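# Sort three cart parcels into matching mail-stop letter trays

## Task

Take each of the three parcels off the cart and set it fully within the walls of the letter tray whose mail stop code matches the parcel's. Every tray has to stay on the desk or counter it began on. At the end the gripper must have released everything and the robot must have moved away, since anything held in place only by the robot is not counted. If the robot tips over or finishes leaning, the task fails.

## Robot and tools

ROBOT. A Hello Robot Stretch 4 with a single arm: an omni-wheel base, a lift that rides up a mast, a telescoping arm reaching forward, a wrist with yaw, pitch and roll, and a two-finger gripper. It stands about 1.6 m tall; the base rim lies within 0.23 m of the base origin. Loose objects may occasionally get nudged by something outside the robot.

FRAMES. The base frame sits on the floor below the base centre: x ahead, y to the left, z upward. hand_pose (the pinch point between open fingertips) is reported in this frame; with all wrist joints at 0 its axes line up with the base frame, though the printed position may be somewhat off. The odometry frame is the base frame as it was when the scene began. base_odometry comes from wheel turns only, so slip shows as travel; heading runs -3.142 to 3.142, left positive.

execute_actions(actions, cameras). actions is a list holding one action or none (empty = just report state and images). An action may contain base, joints, or both, plus optional pace and contact_limits; alternatively it contains only end_of_arm. All its motions start at once and may finish at different times.
- base: exactly one relative command, an offset from where the base last reported itself. translate_m: straight drive in metres, forward positive, -2 to 2. strafe_m: sideways slide in metres, left positive, -2 to 2. rotate_rad: spin in place in radians, counter-clockwise (left) positive, -3.2 to 3.2.
- joints: absolute targets keyed by joint name. lift_m 0 to 1.2 (m); arm_m 0 to 0.55 (m extension); wrist_yaw_rad -1.134 to 4.276 (0 straight ahead, positive left, 3.14 tucked back; past 3.4 the arm may block it); wrist_pitch_rad -1.117 to 4.259 (0 level, 1.57 pointing down); wrist_roll_rad -1.117 to 4.259 (0 keeps both fingers level; positive turns clockwise viewed from behind the gripper); gripper_m -0.038 to 0.141 (fingertip gap in m; negative squeezes the tips together). Tolerances for done: lift and arm ±0.004, yaw and roll ±0.02, pitch ±0.05, gripper ±0.004. A joint target outside its range is clipped and reported; any other bad value or unknown key rejects the whole call with no motion.
- pace: "slow", "default", "fast" or "max"; base tops out at 0.1/0.3/0.4/0.6 m/s and 1/2/3/4 rad/s respectively, further reduced when the lift is above 0.2 (down to 0.3 m/s and 1 rad/s at lift 1.2).
- contact_limits: {"arm_m": value from 0 (gentlest) to 0.75 (firmest)}, default 0.5; the arm stops when it pushes harder than that.
- end_of_arm: "enable_torque" revives any wrist or gripper motor that shut itself off; it then holds its current spot.
- cameras: list from head_camera, head_left_camera, head_right_camera, wrist_camera, or "all"; omitted/null means all, [] means none. The pictures line gives image order.
A joint or base left out of an action may still be driving toward an older target without the status showing it. If a result reports a stop, the remaining motion calls in the same reply are skipped.

wait(seconds 0 to 10): lets the scene run without new commands, then reports like an empty action. zoom_image(camera, region [x0,y0,x1,y1] in pixels, top-left origin, at most 504x504): enlarges part of that camera's latest full image. read_manual(section="licences"): licence texts only. finished_scene(scene): ends the current scene by its number, permanently; the goal must already hold.

CAMERAS. head_camera (420x560) looks forward and down from the mast top; turn the base to aim it. head_left_camera and head_right_camera are fisheyes beside it looking more steeply down and showing base and arm. wrist_camera (616x392) looks along the fingers, tips near the image bottom. Calibration lines use OpenCV conventions with T_world_to_cam mapping the base frame into each camera; small per-scene errors exist, larger for the wrist camera.

READINGS. lidar_m: 12 distances in m, 30-degree sectors counter-clockwise starting straight ahead (4th left, 7th behind, 10th right); "-" means nothing seen or closer than 0.25 m. It sees roughly 0.15 m up to robot height, so tabletops register; it may miss glass, thin legs and things behind. wrist_depth_mm: 7x7 grid of median depths, 100 to 2000 mm, "-" if invalid; robot body included. turned_by_wheels vs turned_by_imu differing by over ~0.1 rad signals a bump or slip. base_tilt in degrees (forward/right positive, fixed bias up to ~1.5). motor_effort: percent of max, bracket = peak of last action, noisy with fixed offsets; wheel positive turns the base right. Effort at rest outside its normal range suggests pushing or carrying load.

STATUS. done; off_target (resting short, may still push); contact_stop_at_<key> (blocked, that part goes slack: lift may sag, wheels may roll); limit_stop_at_<name>, including own_body (self-collision, move the joint away) and tilt (leaning over 6 degrees, lift/arm/wheels slack); time_out; torque_fault (wrist or gripper motor went limp, send enable_torque). on_its_own lists uncommanded behaviour; "held at" is the target held.

GRIPPING. Command gripper_m below the object's width; smaller values squeeze harder and pull the object toward the wrist. Neither the reading nor done proves a grasp; check gripper effort or images. If tips jam on a surface below, raise the lift. To unfold at scene start, send lift_m 0.4 with wrist_yaw_rad 0.

AVOID. Driving or turning with over 1 kg held and arm_m above 0.2, especially fast; steady hard pushes or pulls, above all with the gripper high; pressing the gripper into things (torque fault); tilted-up, rolled wrist poses near the body; dropping, slamming or knocking objects; bumping trays off their surfaces.

Each tool is called as name([rows], argument=value, ...), one row to a line, values as JSON.

## Session

I'll start by getting the current state and images.

execute_actions(actions=[])

Scene clock: 0.00 s.
base_odometry: x=+0.000 y=+0.000 heading=+0.000 (m, m, rad; odometry frame)
turned_by_wheels: +0.000 (rad since the last result)
turned_by_imu: +0.000 (rad since the last result)
base_tilt: forward=-0.3 right=+1.0 (deg)
lidar_m: 1.84 1.44 1.40 1.48 2.05 1.97 1.61 1.97 1.88 1.98 1.48 1.44
base_status: not commanded
joint_positions: lift_m=+0.132 arm_m=-0.001 wrist_yaw_rad=+3.098 wrist_pitch_rad=-0.011 wrist_roll_rad=-0.013 gripper_m=+0.057
joint_status: not commanded
motor_effort: lift_m=+18 arm_m=+0 wrist_yaw_rad=-1 wrist_pitch_rad=-6 wrist_roll_rad=+1 gripper_m=-6 wheel_0=+0 wheel_1=+0 wheel_2=+0 (%)
hand_pose: x=-0.1145 y=+0.1000 z=+0.3137 quat_wxyz=(+0.022, +0.005, -0.007, +1.000) (m; base frame)
wrist_depth_mm: 135 138 - - - 1808 1661 / - 137 - - - 1808 1708 / - 135 1756 - - 1863 1708 / 112 135 1756 - - 1808 1661 / 132 - - - - 1808 1661 / 1464 1464 1160 1397 1098 1308 1255 / 931 866 768 842 759 878 842
pictures: head_camera, head_left_camera, head_right_camera, wrist_camera
Images, in order (width x height): head_camera 420x560, head_left_camera 420x672, head_right_camera 420x672, wrist_camera 616x392.

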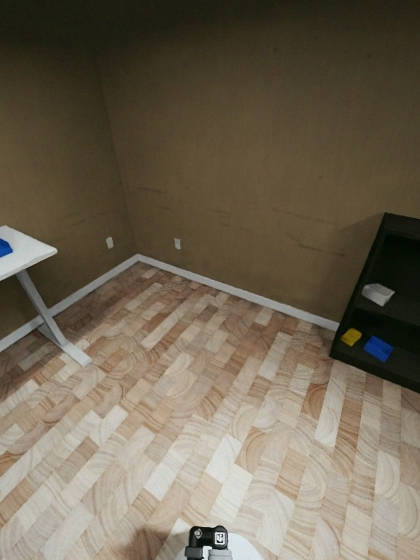

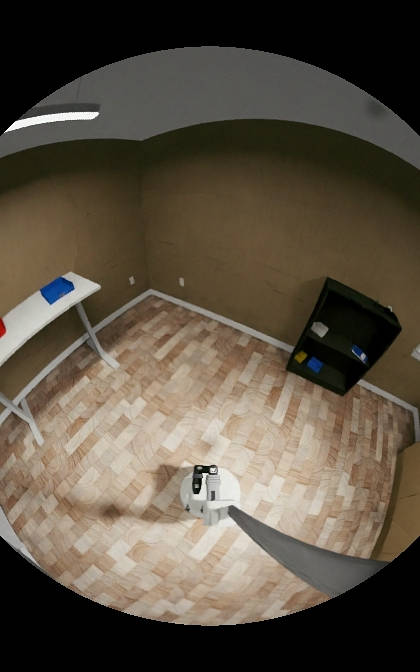

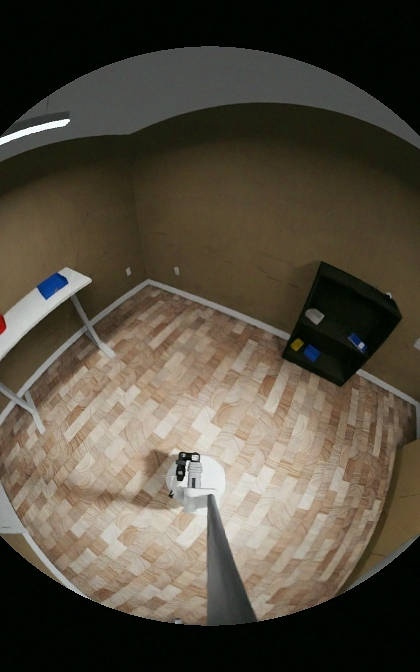

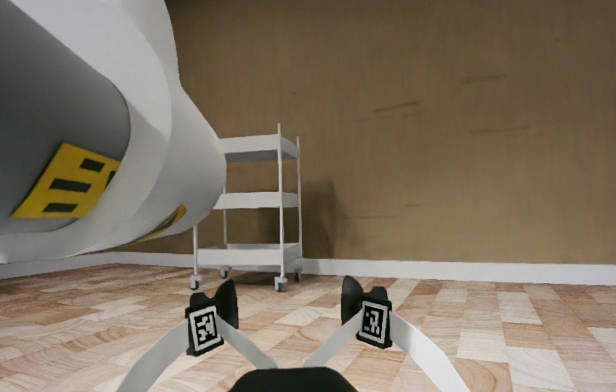

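execute_actions([
  {"base": {"rotate_rad": 1.2}, "joints": {"lift_m": 0.4, "wrist_yaw_rad": 0}, "pace": "fast"},
], cameras=["head_camera"])

execute_actions([
  {"base": {"rotate_rad": 1.2}, "pace": "fast"},
], cameras=["head_camera"])

execute_actions([
  {"base": {"rotate_rad": 1.2}, "pace": "fast"},
], cameras=["head_camera"])

execute_actions([
  {"base": {"rotate_rad": 1.2}, "pace": "fast"},
], cameras=["head_camera"])

Scene clock: 3.00 s.
base_odometry: x=+0.000 y=+0.000 heading=+1.200 (m, m, rad; odometry frame)
turned_by_wheels: +1.200 (rad since the last result)
turned_by_imu: +1.197 (rad since the last result)
base_tilt: forward=-0.5 right=+1.0 (deg)
lidar_m: 1.39 1.54 1.96 1.84 1.60 1.91 1.92 2.11 1.46 1.44 1.93 1.40
base_status: done
joint_positions: lift_m=+0.400 arm_m=-0.001 wrist_yaw_rad=+0.000 wrist_pitch_rad=-0.011 wrist_roll_rad=-0.013 gripper_m=+0.057
joint_status: all done
motor_effort: lift_m=+19(21) arm_m=-1(0) wrist_yaw_rad=-1(7) wrist_pitch_rad=-6(5) wrist_roll_rad=+0(0) gripper_m=-5(4) wheel_0=+0(6) wheel_1=+0(5) wheel_2=+0(6) (%)
hand_pose: x=+0.4584 y=-0.0873 z=+0.5812 quat_wxyz=(+1.000, -0.007, -0.005, +0.000) (m; base frame)
wrist_depth_mm: - - - - 1921 1863 1863 / - - - - 1983 1863 1863 / - 1661 1499 1499 1430 1863 1863 / - - - 1983 1921 1863 1808 / - - - 1921 1921 1808 1863 / - - 1983 1921 1863 1863 1808 / 1576 1464 1308 1430 1308 1430 1464
pictures: head_camera
Images, in order (width x height): head_camera 420x560.

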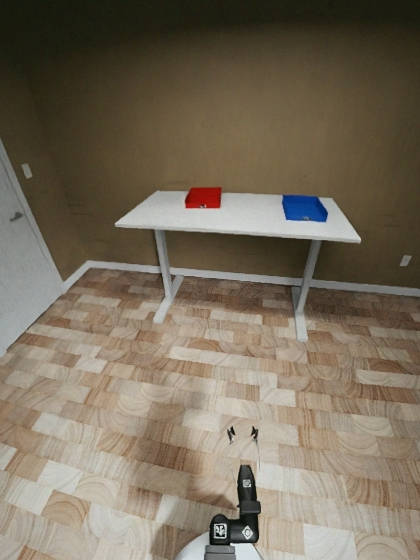

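Scene clock: 4.57 s.
base_odometry: x=+0.000 y=+0.000 heading=+2.400 (m, m, rad; odometry frame)
turned_by_wheels: +1.200 (rad since the last result)
turned_by_imu: +1.196 (rad since the last result)
base_tilt: forward=-0.5 right=+1.0 (deg)
lidar_m: 1.96 1.57 1.66 1.90 1.90 1.68 1.45 1.73 2.12 1.40 1.40 1.69
base_status: done
joint_positions: lift_m=+0.400 arm_m=-0.001 wrist_yaw_rad=+0.000 wrist_pitch_rad=-0.011 wrist_roll_rad=-0.013 gripper_m=+0.057
joint_status: not commanded
motor_effort: lift_m=+18(19) arm_m=+0(0) wrist_yaw_rad=-3(2) wrist_pitch_rad=-7(7) wrist_roll_rad=+0(0) gripper_m=-4(3) wheel_0=+0(10) wheel_1=+0(8) wheel_2=+0(9) (%)
hand_pose: x=+0.4584 y=-0.0874 z=+0.5813 quat_wxyz=(+1.000, -0.007, -0.005, +0.000) (m; base frame)
wrist_depth_mm: 1576 1618 1708 1863 1921 - - / 1576 1661 1756 1863 1921 - - / 1576 1618 1708 1808 1921 - - / 1537 1618 1708 1808 1921 - - / 1537 1618 1708 1808 1921 - - / 1499 1618 1661 1756 1863 - - / 1499 1464 1336 1430 1308 1499 1430
pictures: head_camera
Images, in order (width x height): head_camera 420x560.

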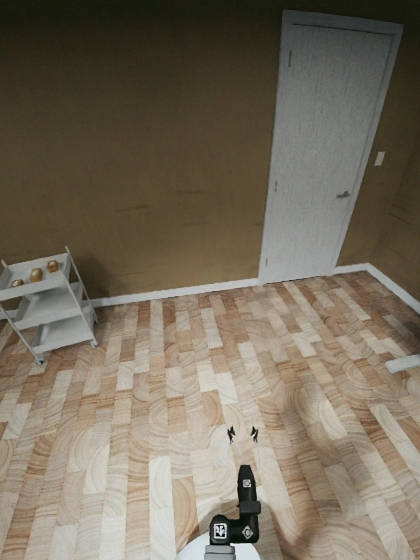

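Scene clock: 6.13 s.
base_odometry: x=+0.000 y=+0.000 heading=-2.683 (m, m, rad; odometry frame)
turned_by_wheels: +1.200 (rad since the last result)
turned_by_imu: +1.196 (rad since the last result)
base_tilt: forward=-0.6 right=+0.7 (deg)
lidar_m: 1.99 1.89 1.95 1.55 1.47 1.81 1.48 1.39 1.43 2.10 1.95 1.58
base_status: done
joint_positions: lift_m=+0.400 arm_m=-0.001 wrist_yaw_rad=+0.000 wrist_pitch_rad=-0.011 wrist_roll_rad=-0.013 gripper_m=+0.057
joint_status: not commanded
motor_effort: lift_m=+18(18) arm_m=+0(0) wrist_yaw_rad=+0(1) wrist_pitch_rad=-6(6) wrist_roll_rad=+0(0) gripper_m=-3(4) wheel_0=+0(7) wheel_1=+0(10) wheel_2=+0(6) (%)
hand_pose: x=+0.4584 y=-0.0874 z=+0.5813 quat_wxyz=(+1.000, -0.007, -0.005, +0.000) (m; base frame)
wrist_depth_mm: - - - - - 1808 1537 / 1921 - - - - 1808 1537 / 1863 - - - - 1808 1537 / 1430 1618 - - - 1708 1499 / 1397 1618 - - - 1576 1537 / 1397 1576 1708 - 1397 1618 1537 / 1430 1464 1336 1464 1308 1336 1366
pictures: head_camera
Images, in order (width x height): head_camera 420x560.

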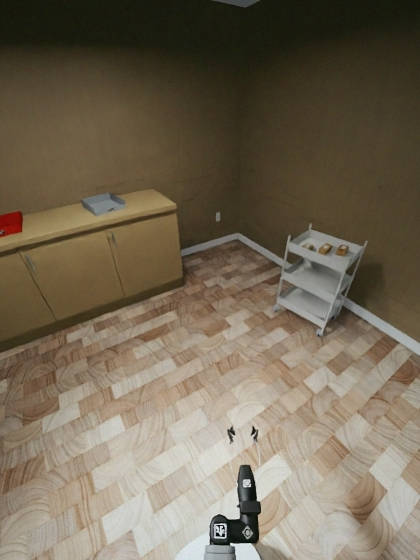

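Scene clock: 7.70 s.
base_odometry: x=+0.000 y=+0.000 heading=-1.483 (m, m, rad; odometry frame)
turned_by_wheels: +1.200 (rad since the last result)
turned_by_imu: +1.196 (rad since the last result)
base_tilt: forward=-0.4 right=+0.9 (deg)
lidar_m: 2.02 1.44 1.43 1.87 1.44 1.41 1.52 1.98 1.97 1.59 1.92 1.89
base_status: done
joint_positions: lift_m=+0.400 arm_m=-0.001 wrist_yaw_rad=+0.000 wrist_pitch_rad=-0.011 wrist_roll_rad=-0.013 gripper_m=+0.057
joint_status: not commanded
motor_effort: lift_m=+18(18) arm_m=-1(0) wrist_yaw_rad=+0(3) wrist_pitch_rad=-7(6) wrist_roll_rad=+0(0) gripper_m=-4(3) wheel_0=+0(7) wheel_1=+0(10) wheel_2=+0(6) (%)
hand_pose: x=+0.4584 y=-0.0874 z=+0.5813 quat_wxyz=(+1.000, -0.007, -0.005, +0.000) (m; base frame)
wrist_depth_mm: 1537 1863 - - - - 1921 / 1430 1808 - - - - 1863 / 1366 1808 - - - 1618 1397 / 1336 1808 - - 1756 1576 1366 / 1336 1808 - - 1756 1537 1366 / 1366 1756 1921 - 1618 1537 1397 / 1281 1464 1308 1430 1281 1464 1397
pictures: head_camera
Images, in order (width x height): head_camera 420x560.

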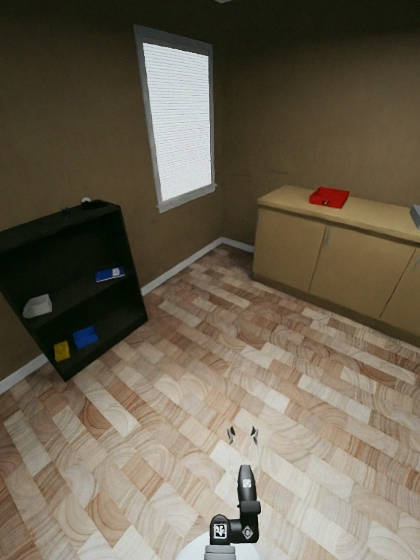

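zoom_image(camera="head_camera", region=[290, 170, 370, 230])

Region (290, 170, 370, 230) of head_camera's 420x560 image, scaled by 6.300, with more detail than that image has; it fills the top 378 rows of this view, and the rest is white.

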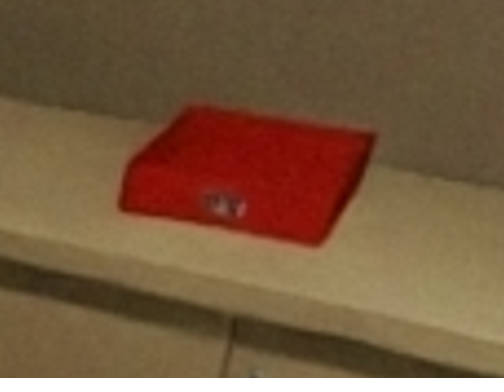

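execute_actions([
  {"base": {"rotate_rad": -0.6}, "pace": "fast"},
], cameras=[])

execute_actions([
  {"base": {"translate_m": 1.05}, "joints": {"lift_m": 0.78}, "pace": "fast"},
], cameras=["head_camera", "wrist_camera"])

Scene clock: 15.47 s.
base_odometry: x=+0.000 y=+0.000 heading=-2.083 (m, m, rad; odometry frame)
turned_by_wheels: -0.600 (rad since the last result)
turned_by_imu: -0.598 (rad since the last result)
base_tilt: forward=-0.4 right=+0.9 (deg)
lidar_m: 1.89 2.00 1.50 1.47 1.86 1.45 1.44 1.48 2.03 1.96 1.58 1.94
base_status: done
joint_positions: lift_m=+0.400 arm_m=-0.001 wrist_yaw_rad=+0.000 wrist_pitch_rad=-0.011 wrist_roll_rad=-0.013 gripper_m=+0.057
joint_status: not commanded
motor_effort: lift_m=+18(18) arm_m=+0(0) wrist_yaw_rad=-1(4) wrist_pitch_rad=-7(6) wrist_roll_rad=+0(0) gripper_m=-4(3) wheel_0=-1(8) wheel_1=-1(11) wheel_2=-1(9) (%)
hand_pose: x=+0.4584 y=-0.0875 z=+0.5813 quat_wxyz=(+1.000, -0.007, -0.005, +0.000) (m; base frame)
wrist_depth_mm: - - - - - - - / - - - - - - - / - - - - - - - / - 1661 1661 1661 1661 - - / - 1661 1661 1661 1661 - - / - 1661 1661 1661 1661 - - / 1576 1499 1308 1430 1308 1464 1464
pictures: none
No camera images: the call's "cameras" was empty. Leave "cameras" out to get every camera's image.

Scene clock: 19.37 s.
base_odometry: x=-0.515 y=-0.915 heading=-2.083 (m, m, rad; odometry frame)
turned_by_wheels: +0.000 (rad since the last result)
turned_by_imu: +0.002 (rad since the last result)
base_tilt: forward=-0.5 right=+0.9 (deg)
lidar_m: 0.83 0.88 1.22 1.43 1.49 2.53 2.84 2.74 2.07 1.35 1.16 0.86
base_status: done
joint_positions: lift_m=+0.780 arm_m=-0.001 wrist_yaw_rad=+0.000 wrist_pitch_rad=-0.011 wrist_roll_rad=-0.013 gripper_m=+0.057
joint_status: all done
motor_effort: lift_m=+19(21) arm_m=+0(0) wrist_yaw_rad=-2(1) wrist_pitch_rad=-5(6) wrist_roll_rad=+0(0) gripper_m=-6(3) wheel_0=+0(6) wheel_1=+0(3) wheel_2=+3(8) (%)
hand_pose: x=+0.4584 y=-0.0874 z=+0.9612 quat_wxyz=(+1.000, -0.007, -0.005, +0.000) (m; base frame)
wrist_depth_mm: 1229 1255 1255 1281 1281 1308 1308 / 1255 1229 1255 1255 1281 1281 1308 / 1255 1229 1255 1255 1281 1255 1281 / 1229 1229 1255 1255 1255 1255 1255 / 788 788 960 904 750 768 768 / 634 634 615 634 615 647 640 / 634 634 627 634 634 640 634
pictures: head_camera, wrist_camera
camera_calibration (this result's frames):
wrist_camera: T_world_to_cam=[[-0.0517109, -0.997883, -0.0394361, -0.0377384], [0.0584383, 0.0363977, -0.997627, 1.00339], [0.996951, -0.0538928, 0.0564325, -0.296221], [0, 0, 0, 1]] pos_world=[0.23473, -0.0901436, 1.01623]
Images, in order (width x height): head_camera 420x560, wrist_camera 616x392.

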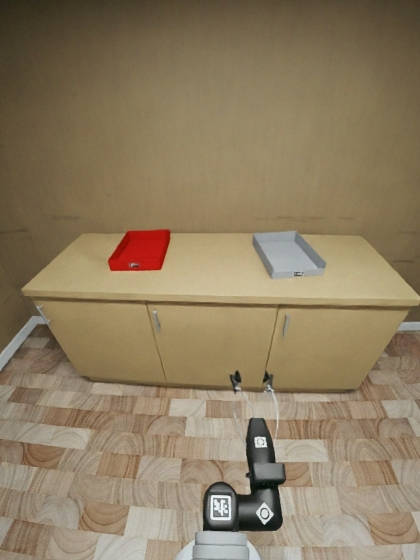

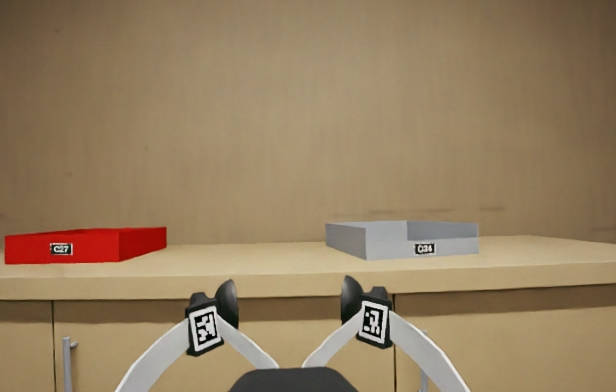

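zoom_image(camera="wrist_camera", region=[30, 225, 100, 270])

zoom_image(camera="wrist_camera", region=[390, 225, 460, 270])

Region (30, 225, 100, 270) of wrist_camera's 616x392 image, scaled by 7.200; it fills the top 324 rows of this view, and the rest is white.

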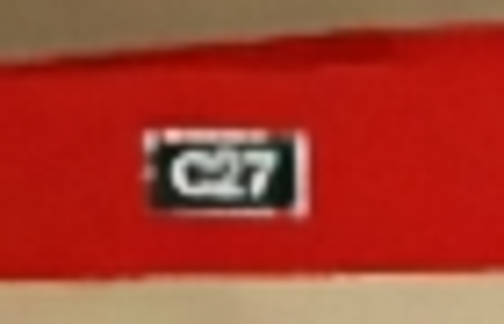

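Region (390, 225, 460, 270) of wrist_camera's 616x392 image, scaled by 7.200; it fills the top 324 rows of this view, and the rest is white.

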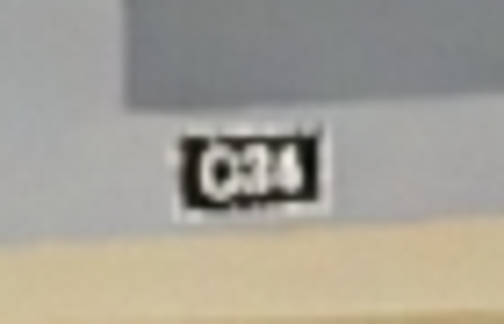

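zoom_image(camera="head_camera", region=[275, 260, 325, 290])

zoom_image(camera="head_camera", region=[110, 250, 160, 280])

Region (275, 260, 325, 290) of head_camera's 420x560 image, scaled by 10.080, with more detail than that image has; it fills the top 302 rows of this view, and the rest is white.

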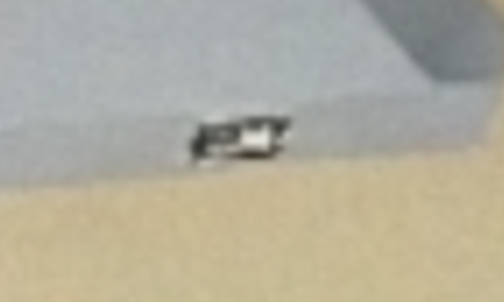

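Region (110, 250, 160, 280) of head_camera's 420x560 image, scaled by 10.080, with more detail than that image has; it fills the top 302 rows of this view, and the rest is white.

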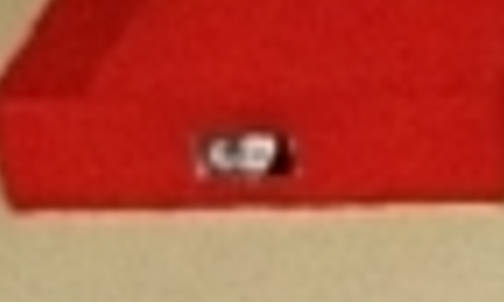

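execute_actions([
  {"joints": {"arm_m": 0.3, "wrist_yaw_rad": -0.42}, "pace": "fast"},
], cameras=["wrist_camera"])

execute_actions([
  {"joints": {"arm_m": 0.3, "wrist_yaw_rad": 0.79}, "pace": "fast"},
], cameras=["wrist_camera"])

Scene clock: 22.90 s.
base_odometry: x=-0.515 y=-0.915 heading=-2.083 (m, m, rad; odometry frame)
turned_by_wheels: +0.000 (rad since the last result)
turned_by_imu: +0.000 (rad since the last result)
base_tilt: forward=-0.3 right=+0.9 (deg)
lidar_m: 0.83 0.88 1.27 1.43 1.50 2.52 2.84 2.75 2.07 1.37 1.19 0.87
base_status: not commanded
joint_positions: lift_m=+0.780 arm_m=+0.299 wrist_yaw_rad=-0.420 wrist_pitch_rad=-0.011 wrist_roll_rad=-0.013 gripper_m=+0.057
joint_status: all done
motor_effort: lift_m=+20(19) arm_m=+6(7) wrist_yaw_rad=-4(8) wrist_pitch_rad=-6(6) wrist_roll_rad=+1(0) gripper_m=-6(4) wheel_0=+0(0) wheel_1=+0(0) wheel_2=+3(3) (%)
hand_pose: x=+0.6976 y=-0.1974 z=+0.9612 quat_wxyz=(+0.978, -0.008, -0.004, -0.208) (m; base frame)
wrist_depth_mm: 842 917 1008 1118 1281 1499 1708 / 831 917 1008 1118 1281 1464 1661 / 831 904 991 1118 1255 1430 1618 / 831 904 991 1118 1255 1430 1661 / 809 854 609 715 691 820 1618 / 397 394 355 399 442 512 603 / 297 312 353 379 445 530 609
pictures: wrist_camera
camera_calibration (this result's frames):
wrist_camera: T_world_to_cam=[[-0.453918, -0.89017, -0.0394395, 0.16672], [0.0682636, 0.00939109, -0.997623, 0.981241], [0.888425, -0.455531, 0.0565034, -0.544282], [0, 0, 0, 1]] pos_world=[0.492248, -0.108743, 1.01624]
Images, in order (width x height): wrist_camera 616x392.

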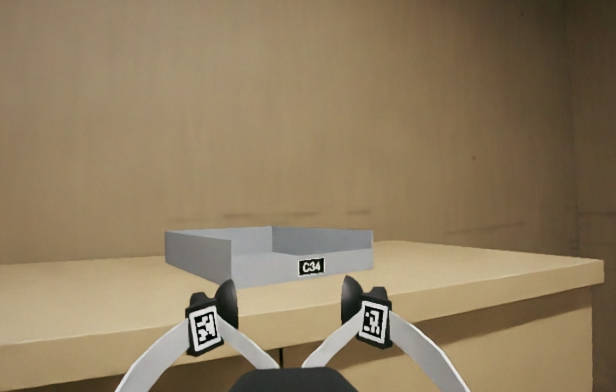

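Scene clock: 24.10 s.
base_odometry: x=-0.515 y=-0.915 heading=-2.083 (m, m, rad; odometry frame)
turned_by_wheels: +0.000 (rad since the last result)
turned_by_imu: +0.000 (rad since the last result)
base_tilt: forward=-0.5 right=+1.0 (deg)
lidar_m: 0.81 0.89 1.21 1.41 1.51 2.52 2.84 2.74 2.06 1.35 1.19 0.87
base_status: not commanded
joint_positions: lift_m=+0.780 arm_m=+0.299 wrist_yaw_rad=+0.790 wrist_pitch_rad=-0.011 wrist_roll_rad=-0.013 gripper_m=+0.057
joint_status: all done
motor_effort: lift_m=+20(19) arm_m=+6(7) wrist_yaw_rad=+0(5) wrist_pitch_rad=-5(5) wrist_roll_rad=+1(1) gripper_m=-6(4) wheel_0=+0(0) wheel_1=+0(0) wheel_2=+2(3) (%)
hand_pose: x=+0.7350 y=+0.1433 z=+0.9612 quat_wxyz=(+0.923, -0.004, -0.008, +0.385) (m; base frame)
wrist_depth_mm: 1499 1708 1661 1255 1042 878 759 / 1464 1708 1661 1255 1042 866 768 / 1464 1661 1618 1255 1025 866 768 / 1464 1661 1618 1255 1042 878 759 / 1397 1576 946 634 597 759 723 / 1397 820 462 427 306 359 349 / 1430 820 539 387 329 268 245
pictures: wrist_camera
camera_calibration (this result's frames):
wrist_camera: T_world_to_cam=[[0.6722, -0.739319, -0.0394412, -0.362322], [0.0153655, 0.0671916, -0.997622, 1.00609], [0.74021, 0.669995, 0.0565262, -0.474698], [0, 0, 0, 1]] pos_world=[0.57947, -0.017427, 1.01624]
Images, in order (width x height): wrist_camera 616x392.

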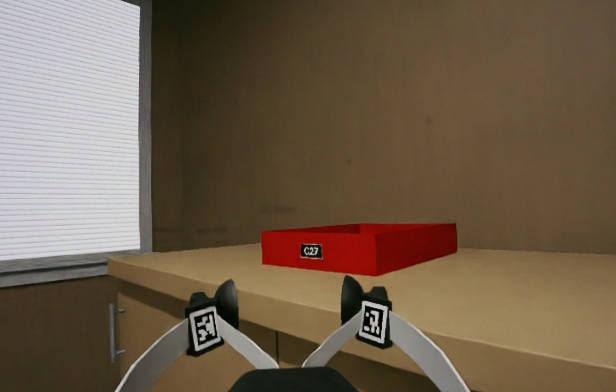

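execute_actions([
  {"base": {"rotate_rad": -1.57}, "joints": {"arm_m": 0.0, "wrist_yaw_rad": 0.0, "lift_m": 0.8}, "pace": "fast"},
], cameras=[])

execute_actions([
  {"base": {"translate_m": 0.8}, "joints": {"lift_m": 0.95, "wrist_pitch_rad": 0.5}, "pace": "fast"},
], cameras=["head_camera", "wrist_camera"])

Scene clock: 27.03 s.
base_odometry: x=-0.515 y=-0.915 heading=+2.630 (m, m, rad; odometry frame)
turned_by_wheels: -1.570 (rad since the last result)
turned_by_imu: -1.565 (rad since the last result)
base_tilt: forward=-0.3 right=+0.9 (deg)
lidar_m: 1.34 1.16 0.87 0.83 0.88 1.25 1.41 1.50 2.53 2.44 2.57 2.05
base_status: done
joint_positions: lift_m=+0.800 arm_m=+0.001 wrist_yaw_rad=+0.000 wrist_pitch_rad=-0.011 wrist_roll_rad=-0.013 gripper_m=+0.057
joint_status: all done
motor_effort: lift_m=+18(23) arm_m=-6(7) wrist_yaw_rad=+0(7) wrist_pitch_rad=-6(6) wrist_roll_rad=+1(0) gripper_m=-3(3) wheel_0=+0(5) wheel_1=+0(7) wheel_2=+1(6) (%)
hand_pose: x=+0.4605 y=-0.0875 z=+0.9813 quat_wxyz=(+1.000, -0.007, -0.005, +0.000) (m; base frame)
wrist_depth_mm: 1756 1708 1756 1808 1808 1808 1808 / 1756 1756 1756 1756 1808 1808 1808 / 1708 1708 1756 1756 1756 1756 1808 / 1708 1708 1756 1756 1808 1756 1756 / 1708 1756 1756 1756 1756 1756 1756 / 1708 1708 1098 1229 1756 1756 1756 / 1708 1708 1708 1430 1281 1756 1756
pictures: none
No camera images: the call's "cameras" was empty. Leave "cameras" out to get every camera's image.

Scene clock: 30.47 s.
base_odometry: x=-1.213 y=-0.524 heading=+2.630 (m, m, rad; odometry frame)
turned_by_wheels: +0.000 (rad since the last result)
turned_by_imu: +0.001 (rad since the last result)
base_tilt: forward=-0.5 right=+0.9 (deg)
lidar_m: 0.55 1.25 1.51 0.80 0.88 1.22 2.23 2.34 2.57 2.46 1.69 0.64
base_status: done
joint_positions: lift_m=+0.950 arm_m=+0.001 wrist_yaw_rad=+0.000 wrist_pitch_rad=+0.502 wrist_roll_rad=-0.013 gripper_m=+0.057
joint_status: all done
motor_effort: lift_m=+19(20) arm_m=-6(7) wrist_yaw_rad=+0(1) wrist_pitch_rad=-5(8) wrist_roll_rad=+1(1) gripper_m=-3(3) wheel_0=-1(2) wheel_1=+0(8) wheel_2=+1(11) (%)
hand_pose: x=+0.4249 y=-0.0874 z=+0.9893 quat_wxyz=(+0.969, -0.006, +0.248, +0.002) (m; base frame)
wrist_depth_mm: 842 854 854 866 878 878 891 / 904 904 917 917 931 946 946 / 960 976 976 991 991 1008 1008 / 1042 1042 1060 1060 1060 1078 1078 / 1138 1138 778 798 778 1182 1205 / 1229 1229 554 621 549 647 1308 / 1281 1281 469 496 554 1308 1308
pictures: head_camera, wrist_camera
camera_calibration (this result's frames):
wrist_camera: T_world_to_cam=[[-0.0643974, -0.997884, -0.00895535, -0.0631281], [-0.43847, 0.0363552, -0.89801, 1.14595], [0.896436, -0.0539029, -0.439883, 0.269261], [0, 0, 0, 1]] pos_world=[0.257025, -0.090142, 1.14695]
Images, in order (width x height): head_camera 420x560, wrist_camera 616x392.

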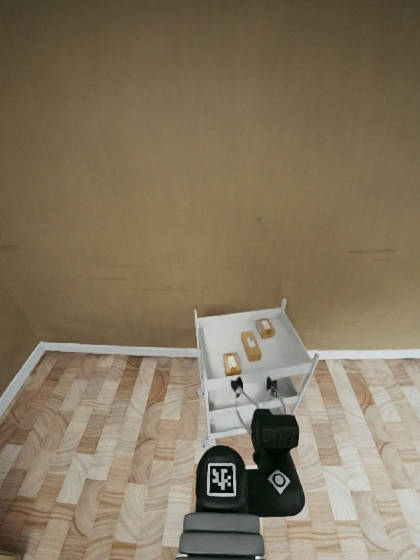

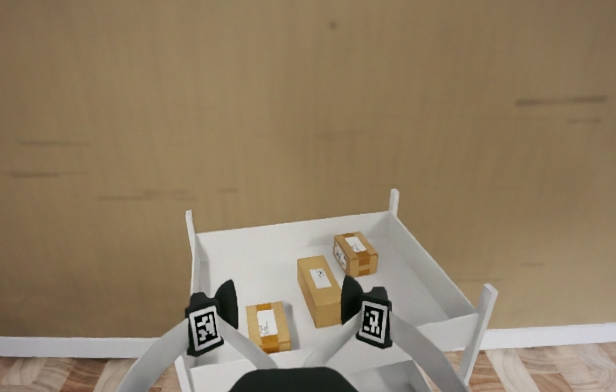

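execute_actions([
  {"joints": {"arm_m": 0.3, "wrist_pitch_rad": 1.15, "gripper_m": 0.12}, "pace": "fast"},
], cameras=["wrist_camera"])

Scene clock: 32.67 s.
base_odometry: x=-1.213 y=-0.524 heading=+2.630 (m, m, rad; odometry frame)
turned_by_wheels: +0.000 (rad since the last result)
turned_by_imu: +0.000 (rad since the last result)
base_tilt: forward=-0.5 right=+1.0 (deg)
lidar_m: 0.56 1.25 1.50 0.80 0.86 1.24 2.22 2.34 2.55 2.46 1.67 0.62
base_status: not commanded
joint_positions: lift_m=+0.950 arm_m=+0.299 wrist_yaw_rad=+0.000 wrist_pitch_rad=+1.151 wrist_roll_rad=-0.013 gripper_m=+0.120
joint_status: all done
motor_effort: lift_m=+19(19) arm_m=+6(7) wrist_yaw_rad=+0(0) wrist_pitch_rad=-2(2) wrist_roll_rad=+0(1) gripper_m=+2(4) wheel_0=-1(1) wheel_1=+0(1) wheel_2=+0(0) (%)
hand_pose: x=+0.5874 y=-0.0874 z=+0.8647 quat_wxyz=(+0.839, -0.006, +0.544, +0.004) (m; base frame)
wrist_depth_mm: 768 768 778 759 732 788 798 / 904 842 525 539 521 866 946 / 1118 1042 504 466 504 512 1160 / 1182 1138 469 459 473 473 1229 / 1078 1078 424 436 445 449 1118 / 1008 291 410 424 213 1060 1078 / 960 676 585 157 991 1008 1008
pictures: wrist_camera
camera_calibration (this result's frames):
wrist_camera: T_world_to_cam=[[-0.0565707, -0.997891, 0.0318334, -0.0936402], [-0.892025, 0.0361968, -0.450534, 0.98481], [0.448432, -0.0538832, -0.892192, 0.723002], [0, 0, 0, 1]] pos_world=[0.548961, -0.090132, 1.09173]
Images, in order (width x height): wrist_camera 616x392.

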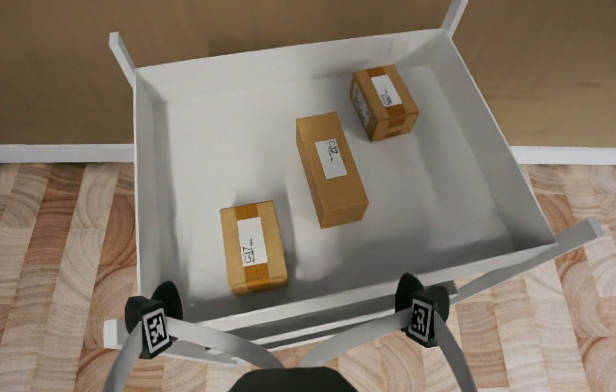

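zoom_image(camera="wrist_camera", region=[210, 195, 300, 300])

zoom_image(camera="wrist_camera", region=[290, 110, 380, 230])

zoom_image(camera="wrist_camera", region=[340, 55, 430, 150])

Region (210, 195, 300, 300) of wrist_camera's 616x392 image, scaled by 4.800; it fills the left 432 columns of this view, and the rest is white.

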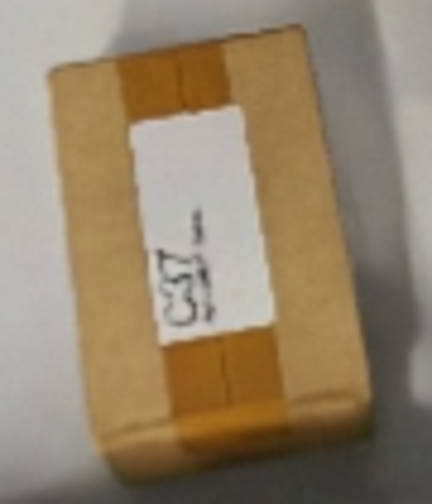

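Region (290, 110, 380, 230) of wrist_camera's 616x392 image, scaled by 4.200; it fills the left 378 columns of this view, and the rest is white.

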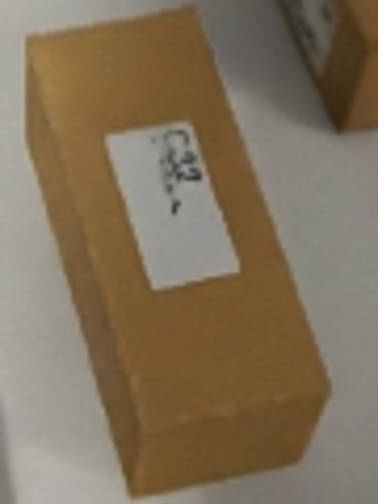

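Region (340, 55, 430, 150) of wrist_camera's 616x392 image, scaled by 5.305; it fills the left 477 columns of this view, and the rest is white.

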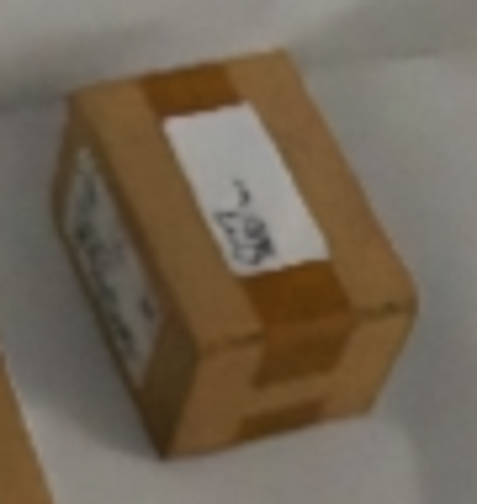

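execute_actions([
  {"base": {"translate_m": 0.25}, "joints": {"arm_m": 0.267, "wrist_pitch_rad": 1.57, "wrist_roll_rad": -0.16}, "pace": "default"},
], cameras=[])

execute_actions([
  {"base": {"strafe_m": 0.037}, "joints": {"lift_m": 0.87}, "pace": "default"},
], cameras=["wrist_camera", "head_camera"])

Scene clock: 41.00 s.
base_odometry: x=-1.431 y=-0.401 heading=+2.630 (m, m, rad; odometry frame)
turned_by_wheels: +0.000 (rad since the last result)
turned_by_imu: +0.001 (rad since the last result)
base_tilt: forward=-0.5 right=+0.9 (deg)
lidar_m: 0.31 0.99 1.39 0.85 0.86 1.23 2.52 2.58 2.56 2.47 1.32 0.35
base_status: done
joint_positions: lift_m=+0.950 arm_m=+0.268 wrist_yaw_rad=+0.000 wrist_pitch_rad=+1.570 wrist_roll_rad=-0.160 gripper_m=+0.120
joint_status: all done
motor_effort: lift_m=+19(19) arm_m=-6(7) wrist_yaw_rad=+0(0) wrist_pitch_rad=+1(4) wrist_roll_rad=-1(4) gripper_m=+1(0) wheel_0=+0(5) wheel_1=+1(7) wheel_2=+0(8) (%)
hand_pose: x=+0.4392 y=-0.0874 z=+0.8396 quat_wxyz=(+0.705, -0.056, +0.705, +0.056) (m; base frame)
wrist_depth_mm: 1042 377 382 394 397 407 384 / 1025 394 397 402 404 413 392 / 1025 392 397 399 399 410 377 / 1008 392 397 399 404 410 382 / 1025 389 347 394 402 407 384 / 1025 320 343 397 212 404 379 / 1008 317 327 157 1042 1078 1078
pictures: none
No camera images: the call's "cameras" was empty. Leave "cameras" out to get every camera's image.

Scene clock: 42.30 s.
base_odometry: x=-1.449 y=-0.434 heading=+2.630 (m, m, rad; odometry frame)
turned_by_wheels: +0.000 (rad since the last result)
turned_by_imu: +0.000 (rad since the last result)
base_tilt: forward=-0.6 right=+0.9 (deg)
lidar_m: 0.30 0.97 1.38 0.82 0.82 1.16 2.49 2.58 2.61 2.53 0.56 0.35
base_status: done
joint_positions: lift_m=+0.870 arm_m=+0.268 wrist_yaw_rad=+0.000 wrist_pitch_rad=+1.570 wrist_roll_rad=-0.160 gripper_m=+0.120
joint_status: all done
motor_effort: lift_m=+15(17) arm_m=-6(6) wrist_yaw_rad=+0(2) wrist_pitch_rad=+0(0) wrist_roll_rad=+0(0) gripper_m=-2(0) wheel_0=+0(10) wheel_1=+0(7) wheel_2=-1(4) (%)
hand_pose: x=+0.4392 y=-0.0874 z=+0.7599 quat_wxyz=(+0.705, -0.056, +0.705, +0.056) (m; base frame)
wrist_depth_mm: 946 317 320 324 329 293 282 / 960 314 319 322 325 301 282 / 946 310 317 322 273 327 332 / 946 314 317 320 272 327 330 / 946 312 314 270 296 325 330 / 931 245 312 267 212 324 327 / 931 279 297 158 317 307 307
pictures: head_camera, wrist_camera
camera_calibration (this result's frames):
wrist_camera: T_world_to_cam=[[0.107103, -0.992871, 0.0523123, -0.185731], [-0.992791, -0.109645, -0.0484194, 0.531361], [0.05381, -0.0467493, -0.997456, 0.94997], [0, 0, 0, 1]] pos_world=[0.496305, -0.0817348, 0.982998]
Images, in order (width x height): head_camera 420x560, wrist_camera 616x392.

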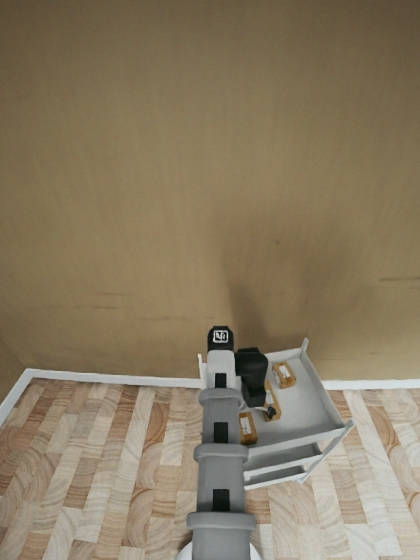

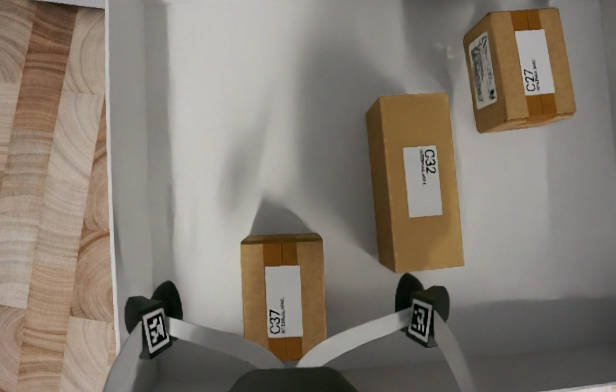

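zoom_image(camera="wrist_camera", region=[450, 0, 590, 140])

zoom_image(camera="wrist_camera", region=[230, 130, 470, 370])

Region (450, 0, 590, 140) of wrist_camera's 616x392 image, scaled by 3.600.

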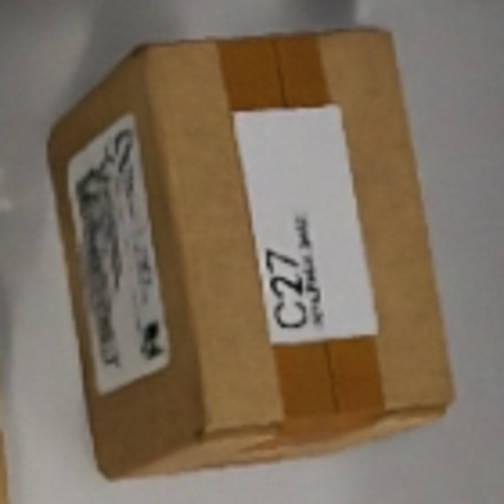

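Region (230, 130, 470, 370) of wrist_camera's 616x392 image, scaled by 2.100.

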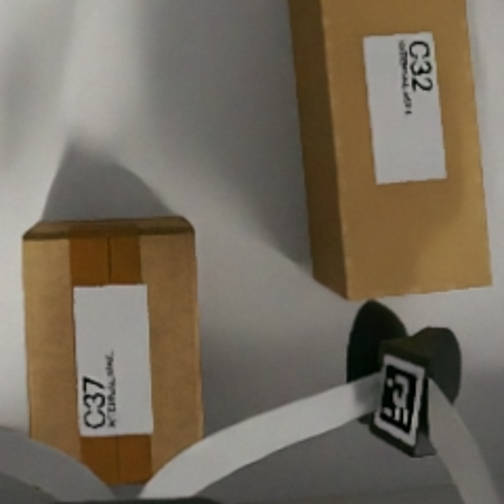

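execute_actions([
  {"joints": {"gripper_m": 0.088}, "pace": "fast"},
], cameras=[])

execute_actions([
  {"joints": {"lift_m": 0.805}, "pace": "default"},
], cameras=["wrist_camera"])

Scene clock: 45.17 s.
base_odometry: x=-1.449 y=-0.434 heading=+2.630 (m, m, rad; odometry frame)
turned_by_wheels: +0.000 (rad since the last result)
turned_by_imu: +0.000 (rad since the last result)
base_tilt: forward=-0.5 right=+1.0 (deg)
lidar_m: 0.30 0.97 1.38 0.82 0.80 1.18 2.47 2.62 2.61 2.53 0.55 0.37
base_status: not commanded
joint_positions: lift_m=+0.870 arm_m=+0.268 wrist_yaw_rad=+0.000 wrist_pitch_rad=+1.570 wrist_roll_rad=-0.160 gripper_m=+0.088
joint_status: all done
motor_effort: lift_m=+15(15) arm_m=-6(6) wrist_yaw_rad=+0(1) wrist_pitch_rad=+1(0) wrist_roll_rad=-1(1) gripper_m=-4(4) wheel_0=+0(0) wheel_1=+0(0) wheel_2=+0(0) (%)
hand_pose: x=+0.4392 y=-0.0874 z=+0.7599 quat_wxyz=(+0.705, -0.056, +0.705, +0.056) (m; base frame)
wrist_depth_mm: 946 317 320 324 327 293 282 / 960 314 319 322 325 300 282 / 960 310 319 322 273 329 332 / 946 314 317 320 272 329 330 / 931 312 314 271 300 324 330 / 931 289 265 267 212 324 327 / 931 252 298 265 300 310 309
pictures: none
No camera images: the call's "cameras" was empty. Leave "cameras" out to get every camera's image.

Scene clock: 46.37 s.
base_odometry: x=-1.449 y=-0.434 heading=+2.630 (m, m, rad; odometry frame)
turned_by_wheels: +0.000 (rad since the last result)
turned_by_imu: +0.000 (rad since the last result)
base_tilt: forward=-0.4 right=+0.9 (deg)
lidar_m: 0.30 0.99 1.40 0.85 0.81 1.16 2.49 2.61 2.60 2.53 0.58 0.36
base_status: not commanded
joint_positions: lift_m=+0.805 arm_m=+0.268 wrist_yaw_rad=+0.000 wrist_pitch_rad=+1.570 wrist_roll_rad=-0.160 gripper_m=+0.088
joint_status: all done
motor_effort: lift_m=+15(16) arm_m=-6(6) wrist_yaw_rad=+1(0) wrist_pitch_rad=+0(0) wrist_roll_rad=-1(0) gripper_m=-2(2) wheel_0=+0(0) wheel_1=+0(0) wheel_2=-1(1) (%)
hand_pose: x=+0.4392 y=-0.0874 z=+0.6949 quat_wxyz=(+0.705, -0.056, +0.705, +0.056) (m; base frame)
wrist_depth_mm: 554 252 256 258 262 264 225 / 549 251 254 257 258 210 234 / 549 250 253 256 242 208 265 / 544 248 251 255 253 208 263 / 539 248 250 208 255 206 263 / 539 247 201 203 211 258 262 / 866 211 201 202 254 258 259
pictures: wrist_camera
camera_calibration (this result's frames):
wrist_camera: T_world_to_cam=[[0.107103, -0.992871, 0.0523122, -0.18233], [-0.992791, -0.109645, -0.0484192, 0.528212], [0.0538098, -0.0467493, -0.997456, 0.885138], [0, 0, 0, 1]] pos_world=[0.496303, -0.0817348, 0.918]
Images, in order (width x height): wrist_camera 616x392.

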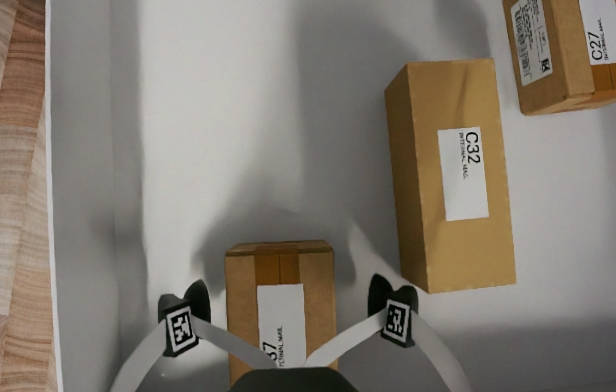

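execute_actions([
  {"joints": {"gripper_m": 0.025}, "pace": "default"},
], cameras=[])

execute_actions([
  {"joints": {"lift_m": 0.98}, "pace": "default"},
], cameras=["wrist_camera"])

Scene clock: 48.13 s.
base_odometry: x=-1.449 y=-0.434 heading=+2.630 (m, m, rad; odometry frame)
turned_by_wheels: +0.000 (rad since the last result)
turned_by_imu: +0.000 (rad since the last result)
base_tilt: forward=-0.3 right=+0.9 (deg)
lidar_m: 0.30 1.00 1.38 0.84 0.82 1.16 2.48 2.58 2.58 2.51 0.55 0.35
base_status: not commanded
joint_positions: lift_m=+0.805 arm_m=+0.268 wrist_yaw_rad=+0.000 wrist_pitch_rad=+1.570 wrist_roll_rad=-0.160 gripper_m=+0.025
joint_status: all done
motor_effort: lift_m=+15(15) arm_m=-6(6) wrist_yaw_rad=-1(2) wrist_pitch_rad=+1(0) wrist_roll_rad=+0(1) gripper_m=-18(18) wheel_0=+0(0) wheel_1=+0(0) wheel_2=-1(0) (%)
hand_pose: x=+0.4392 y=-0.0874 z=+0.6949 quat_wxyz=(+0.705, -0.056, +0.705, +0.056) (m; base frame)
wrist_depth_mm: 554 252 255 257 262 264 225 / 549 252 253 257 258 210 234 / 549 250 253 255 242 208 264 / 544 249 252 255 253 208 263 / 539 248 250 196 255 206 262 / 535 246 191 192 204 258 260 / 878 209 191 191 254 257 259
pictures: none
No camera images: the call's "cameras" was empty. Leave "cameras" out to get every camera's image.

Scene clock: 49.93 s.
base_odometry: x=-1.449 y=-0.434 heading=+2.630 (m, m, rad; odometry frame)
turned_by_wheels: +0.000 (rad since the last result)
turned_by_imu: +0.000 (rad since the last result)
base_tilt: forward=-0.6 right=+1.1 (deg)
lidar_m: 0.30 0.99 1.39 0.80 0.83 1.19 2.48 2.58 2.59 2.53 0.56 0.36
base_status: not commanded
joint_positions: lift_m=+0.980 arm_m=+0.268 wrist_yaw_rad=+0.000 wrist_pitch_rad=+1.570 wrist_roll_rad=-0.160 gripper_m=+0.025
joint_status: all done
motor_effort: lift_m=+20(20) arm_m=-6(7) wrist_yaw_rad=-3(2) wrist_pitch_rad=+1(1) wrist_roll_rad=+0(0) gripper_m=-19(21) wheel_0=+0(0) wheel_1=+0(0) wheel_2=-1(1) (%)
hand_pose: x=+0.4392 y=-0.0874 z=+0.8695 quat_wxyz=(+0.705, -0.056, +0.705, +0.056) (m; base frame)
wrist_depth_mm: 1060 1060 421 433 436 433 397 / 1060 1078 427 430 436 394 421 / 1060 1078 427 430 421 439 427 / 1042 1060 424 430 382 439 413 / 1042 1060 421 196 433 436 415 / 1042 1042 191 193 204 433 410 / 1042 309 191 191 1078 1098 1098
pictures: wrist_camera
camera_calibration (this result's frames):
wrist_camera: T_world_to_cam=[[0.107107, -0.992871, 0.0523079, -0.191459], [-0.992793, -0.109647, -0.0483786, 0.536616], [0.0537691, -0.0467492, -0.997458, 1.05929], [0, 0, 0, 1]] pos_world=[0.496298, -0.0817347, 1.09257]
Images, in order (width x height): wrist_camera 616x392.

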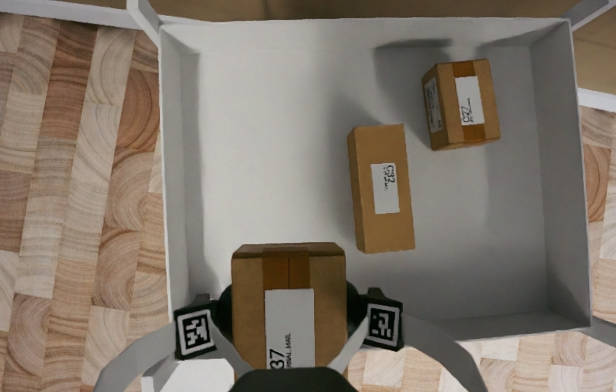

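execute_actions([
  {"base": {"rotate_rad": -2.03}, "joints": {"arm_m": 0.0}, "pace": "fast"},
], cameras=[])

execute_actions([
  {"base": {"translate_m": 2.0}, "joints": {"lift_m": 0.84, "wrist_pitch_rad": 0.0, "wrist_roll_rad": 0.0}, "pace": "fast"},
], cameras=[])

execute_actions([
  {"base": {"rotate_rad": 0.46}, "pace": "fast"},
], cameras=["head_camera", "wrist_camera"])

Scene clock: 57.27 s.
base_odometry: x=-1.449 y=-0.434 heading=+0.600 (m, m, rad; odometry frame)
turned_by_wheels: -2.030 (rad since the last result)
turned_by_imu: -2.023 (rad since the last result)
base_tilt: forward=-0.5 right=+0.8 (deg)
lidar_m: 2.57 2.52 0.52 0.35 0.30 1.02 1.44 0.79 0.85 1.25 2.46 2.66
base_status: done
joint_positions: lift_m=+0.980 arm_m=+0.001 wrist_yaw_rad=+0.000 wrist_pitch_rad=+1.570 wrist_roll_rad=-0.160 gripper_m=+0.025
joint_status: all done
motor_effort: lift_m=+20(20) arm_m=-6(6) wrist_yaw_rad=-1(2) wrist_pitch_rad=+0(1) wrist_roll_rad=+0(0) gripper_m=-21(20) wheel_0=+1(2) wheel_1=+1(8) wheel_2=+1(9) (%)
hand_pose: x=+0.1723 y=-0.0874 z=+0.8695 quat_wxyz=(+0.705, -0.056, +0.705, +0.056) (m; base frame)
wrist_depth_mm: 1060 1060 1098 1118 1118 1118 1160 / 1060 1078 1098 1098 1118 1118 1138 / 1060 1078 1078 1098 1118 1118 1138 / 1042 1060 1078 1078 1098 1118 1118 / 917 1060 866 196 1098 1118 1118 / 917 1008 191 192 204 1098 1118 / 691 878 190 191 1078 1098 1118
pictures: none
No camera images: the call's "cameras" was empty. Leave "cameras" out to get every camera's image.

Scene clock: 64.20 s.
base_odometry: x=+0.202 y=+0.696 heading=+0.600 (m, m, rad; odometry frame)
turned_by_wheels: +0.000 (rad since the last result)
turned_by_imu: +0.003 (rad since the last result)
base_tilt: forward=-0.3 right=+0.9 (deg)
lidar_m: 0.71 0.70 0.76 1.83 1.78 1.86 1.96 2.58 2.12 1.82 1.93 0.95
base_status: done
joint_positions: lift_m=+0.840 arm_m=+0.001 wrist_yaw_rad=+0.000 wrist_pitch_rad=+0.003 wrist_roll_rad=+0.000 gripper_m=+0.025
joint_status: all done
motor_effort: lift_m=+16(18) arm_m=-6(7) wrist_yaw_rad=-2(0) wrist_pitch_rad=-9(13) wrist_roll_rad=+1(5) gripper_m=-21(21) wheel_0=-2(3) wheel_1=-1(7) wheel_2=+2(10) (%)
hand_pose: x=+0.4604 y=-0.0874 z=+1.0174 quat_wxyz=(+1.000, +0.000, +0.002, +0.000) (m; base frame)
wrist_depth_mm: 1118 1205 1366 1537 1708 1921 1576 / 1118 1229 1336 1499 1756 1921 1618 / 1098 1205 1336 1499 1756 1921 1576 / 1098 1182 1336 1499 1708 1863 1618 / 1060 1098 788 196 1618 1921 1618 / 466 517 191 192 204 1921 1618 / 1078 1138 190 191 1661 1808 1618
pictures: none
No camera images: the call's "cameras" was empty. Leave "cameras" out to get every camera's image.

Scene clock: 65.43 s.
base_odometry: x=+0.202 y=+0.696 heading=+1.060 (m, m, rad; odometry frame)
turned_by_wheels: +0.460 (rad since the last result)
turned_by_imu: +0.458 (rad since the last result)
base_tilt: forward=-0.4 right=+0.9 (deg)
lidar_m: 0.69 0.74 1.84 1.78 1.89 1.89 2.61 2.24 1.83 1.92 0.99 0.72
base_status: done
joint_positions: lift_m=+0.840 arm_m=+0.001 wrist_yaw_rad=+0.000 wrist_pitch_rad=+0.003 wrist_roll_rad=+0.000 gripper_m=+0.025
joint_status: not commanded
motor_effort: lift_m=+16(16) arm_m=-6(6) wrist_yaw_rad=-1(1) wrist_pitch_rad=-9(9) wrist_roll_rad=+2(2) gripper_m=-17(19) wheel_0=-2(8) wheel_1=-1(5) wheel_2=-1(7) (%)
hand_pose: x=+0.4605 y=-0.0874 z=+1.0174 quat_wxyz=(+1.000, +0.000, +0.002, +0.000) (m; base frame)
wrist_depth_mm: 1255 1255 1255 1281 1281 1308 1308 / 1229 1255 1281 1281 1281 1308 1308 / 1255 1229 1255 1255 1281 1281 1281 / 1255 1229 1255 1255 1255 1281 1308 / 1160 809 820 197 842 683 691 / 530 517 191 192 204 512 820 / 1229 1229 190 191 1255 1281 1281
pictures: head_camera, wrist_camera
camera_calibration (this result's frames):
wrist_camera: T_world_to_cam=[[-0.0522678, -0.997314, -0.05132, -0.0230053], [0.044267, 0.0490259, -0.997816, 1.06716], [0.997651, -0.0544254, 0.0415856, -0.286734], [0, 0, 0, 1]] pos_world=[0.237618, -0.0908678, 1.07558]
Images, in order (width x height): head_camera 420x560, wrist_camera 616x392.

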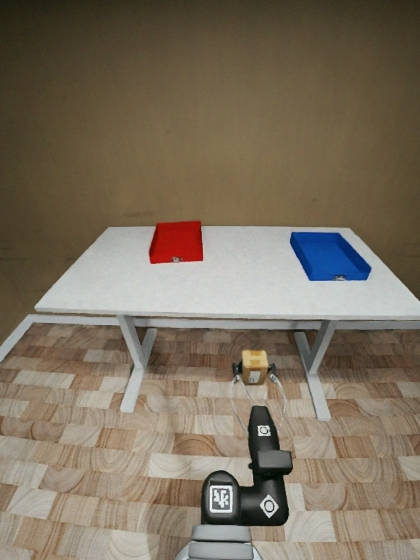

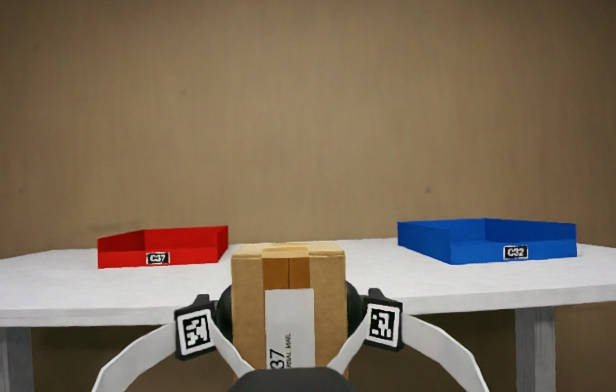

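execute_actions([
  {"base": {"strafe_m": 0.3}, "joints": {"lift_m": 1.2, "wrist_pitch_rad": 1.57}, "pace": "fast"},
], cameras=[])

execute_actions([
  {"base": {"translate_m": 0.52}, "joints": {"arm_m": 0.52}, "pace": "fast"},
], cameras=["head_camera", "wrist_camera"])

Scene clock: 69.53 s.
base_odometry: x=-0.060 y=+0.843 heading=+1.060 (m, m, rad; odometry frame)
turned_by_wheels: +0.000 (rad since the last result)
turned_by_imu: +0.001 (rad since the last result)
base_tilt: forward=-0.3 right=+0.9 (deg)
lidar_m: 0.69 0.75 1.55 1.48 1.59 1.68 2.60 2.74 2.08 2.21 0.98 0.72
base_status: done
joint_positions: lift_m=+1.199 arm_m=+0.001 wrist_yaw_rad=+0.000 wrist_pitch_rad=+1.570 wrist_roll_rad=+0.000 gripper_m=+0.025
joint_status: all done
motor_effort: lift_m=+20(23) arm_m=-6(6) wrist_yaw_rad=-2(2) wrist_pitch_rad=+0(6) wrist_roll_rad=+2(1) gripper_m=-20(21) wheel_0=+0(7) wheel_1=-1(14) wheel_2=+0(2) (%)
hand_pose: x=+0.1722 y=-0.0874 z=+1.0891 quat_wxyz=(+0.707, +0.000, +0.707, +0.000) (m; base frame)
wrist_depth_mm: 1281 1308 1308 1308 1336 1336 1366 / 1255 1281 1308 1308 1308 1336 1366 / 1255 1281 1308 1281 1336 1366 1336 / 1229 1281 1281 1308 1308 1336 1336 / 1255 1281 1078 196 1308 1336 1336 / 1255 1255 191 192 204 1336 1336 / 1229 1255 191 191 1308 1308 1336
pictures: none
No camera images: the call's "cameras" was empty. Leave "cameras" out to get every camera's image.

Scene clock: 72.73 s.
base_odometry: x=+0.194 y=+1.297 heading=+1.060 (m, m, rad; odometry frame)
turned_by_wheels: +0.000 (rad since the last result)
turned_by_imu: +0.001 (rad since the last result)
base_tilt: forward=-0.5 right=+1.0 (deg)
lidar_m: 0.25 0.25 0.31 1.46 1.58 2.16 3.84 2.68 2.32 0.73 0.29 0.25
base_status: done
joint_positions: lift_m=+1.199 arm_m=+0.519 wrist_yaw_rad=+0.000 wrist_pitch_rad=+1.570 wrist_roll_rad=+0.000 gripper_m=+0.025
joint_status: all done
motor_effort: lift_m=+20(20) arm_m=+6(6) wrist_yaw_rad=-1(0) wrist_pitch_rad=+1(0) wrist_roll_rad=+2(2) gripper_m=-21(20) wheel_0=-2(7) wheel_1=+0(6) wheel_2=+1(12) (%)
hand_pose: x=+0.6902 y=-0.0874 z=+1.0891 quat_wxyz=(+0.707, +0.000, +0.707, +0.000) (m; base frame)
wrist_depth_mm: 351 355 359 366 368 373 377 / 351 336 355 359 364 375 377 / 349 351 355 359 362 370 375 / 347 349 353 359 362 368 373 / 347 347 351 196 357 366 370 / 345 347 191 193 204 366 370 / 343 294 190 191 357 366 368
pictures: head_camera, wrist_camera
camera_calibration (this result's frames):
wrist_camera: T_world_to_cam=[[-0.0514095, -0.997314, 0.052174, -0.120664], [-0.997625, 0.048887, -0.0485243, 0.81371], [0.0458433, -0.0545446, -0.997458, 1.26962], [0, 0, 0, 1]] pos_world=[0.747371, -0.0908684, 1.31217]
Images, in order (width x height): head_camera 420x560, wrist_camera 616x392.

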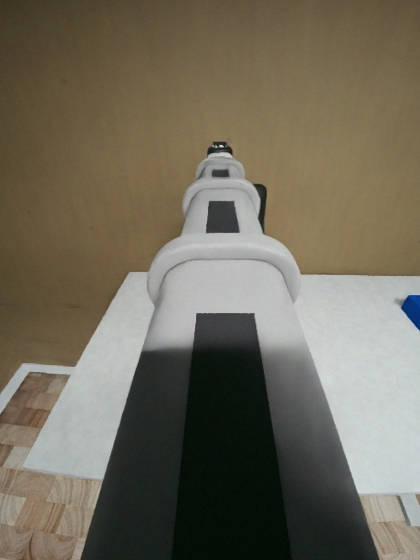

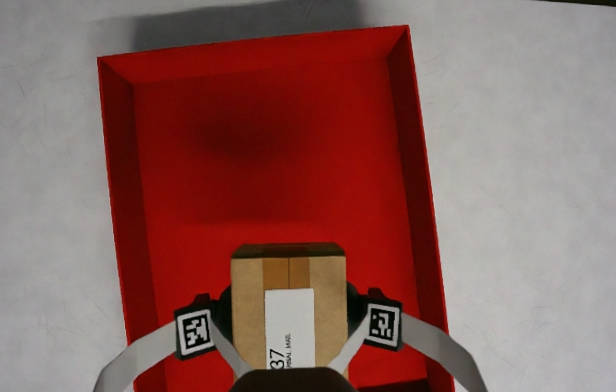

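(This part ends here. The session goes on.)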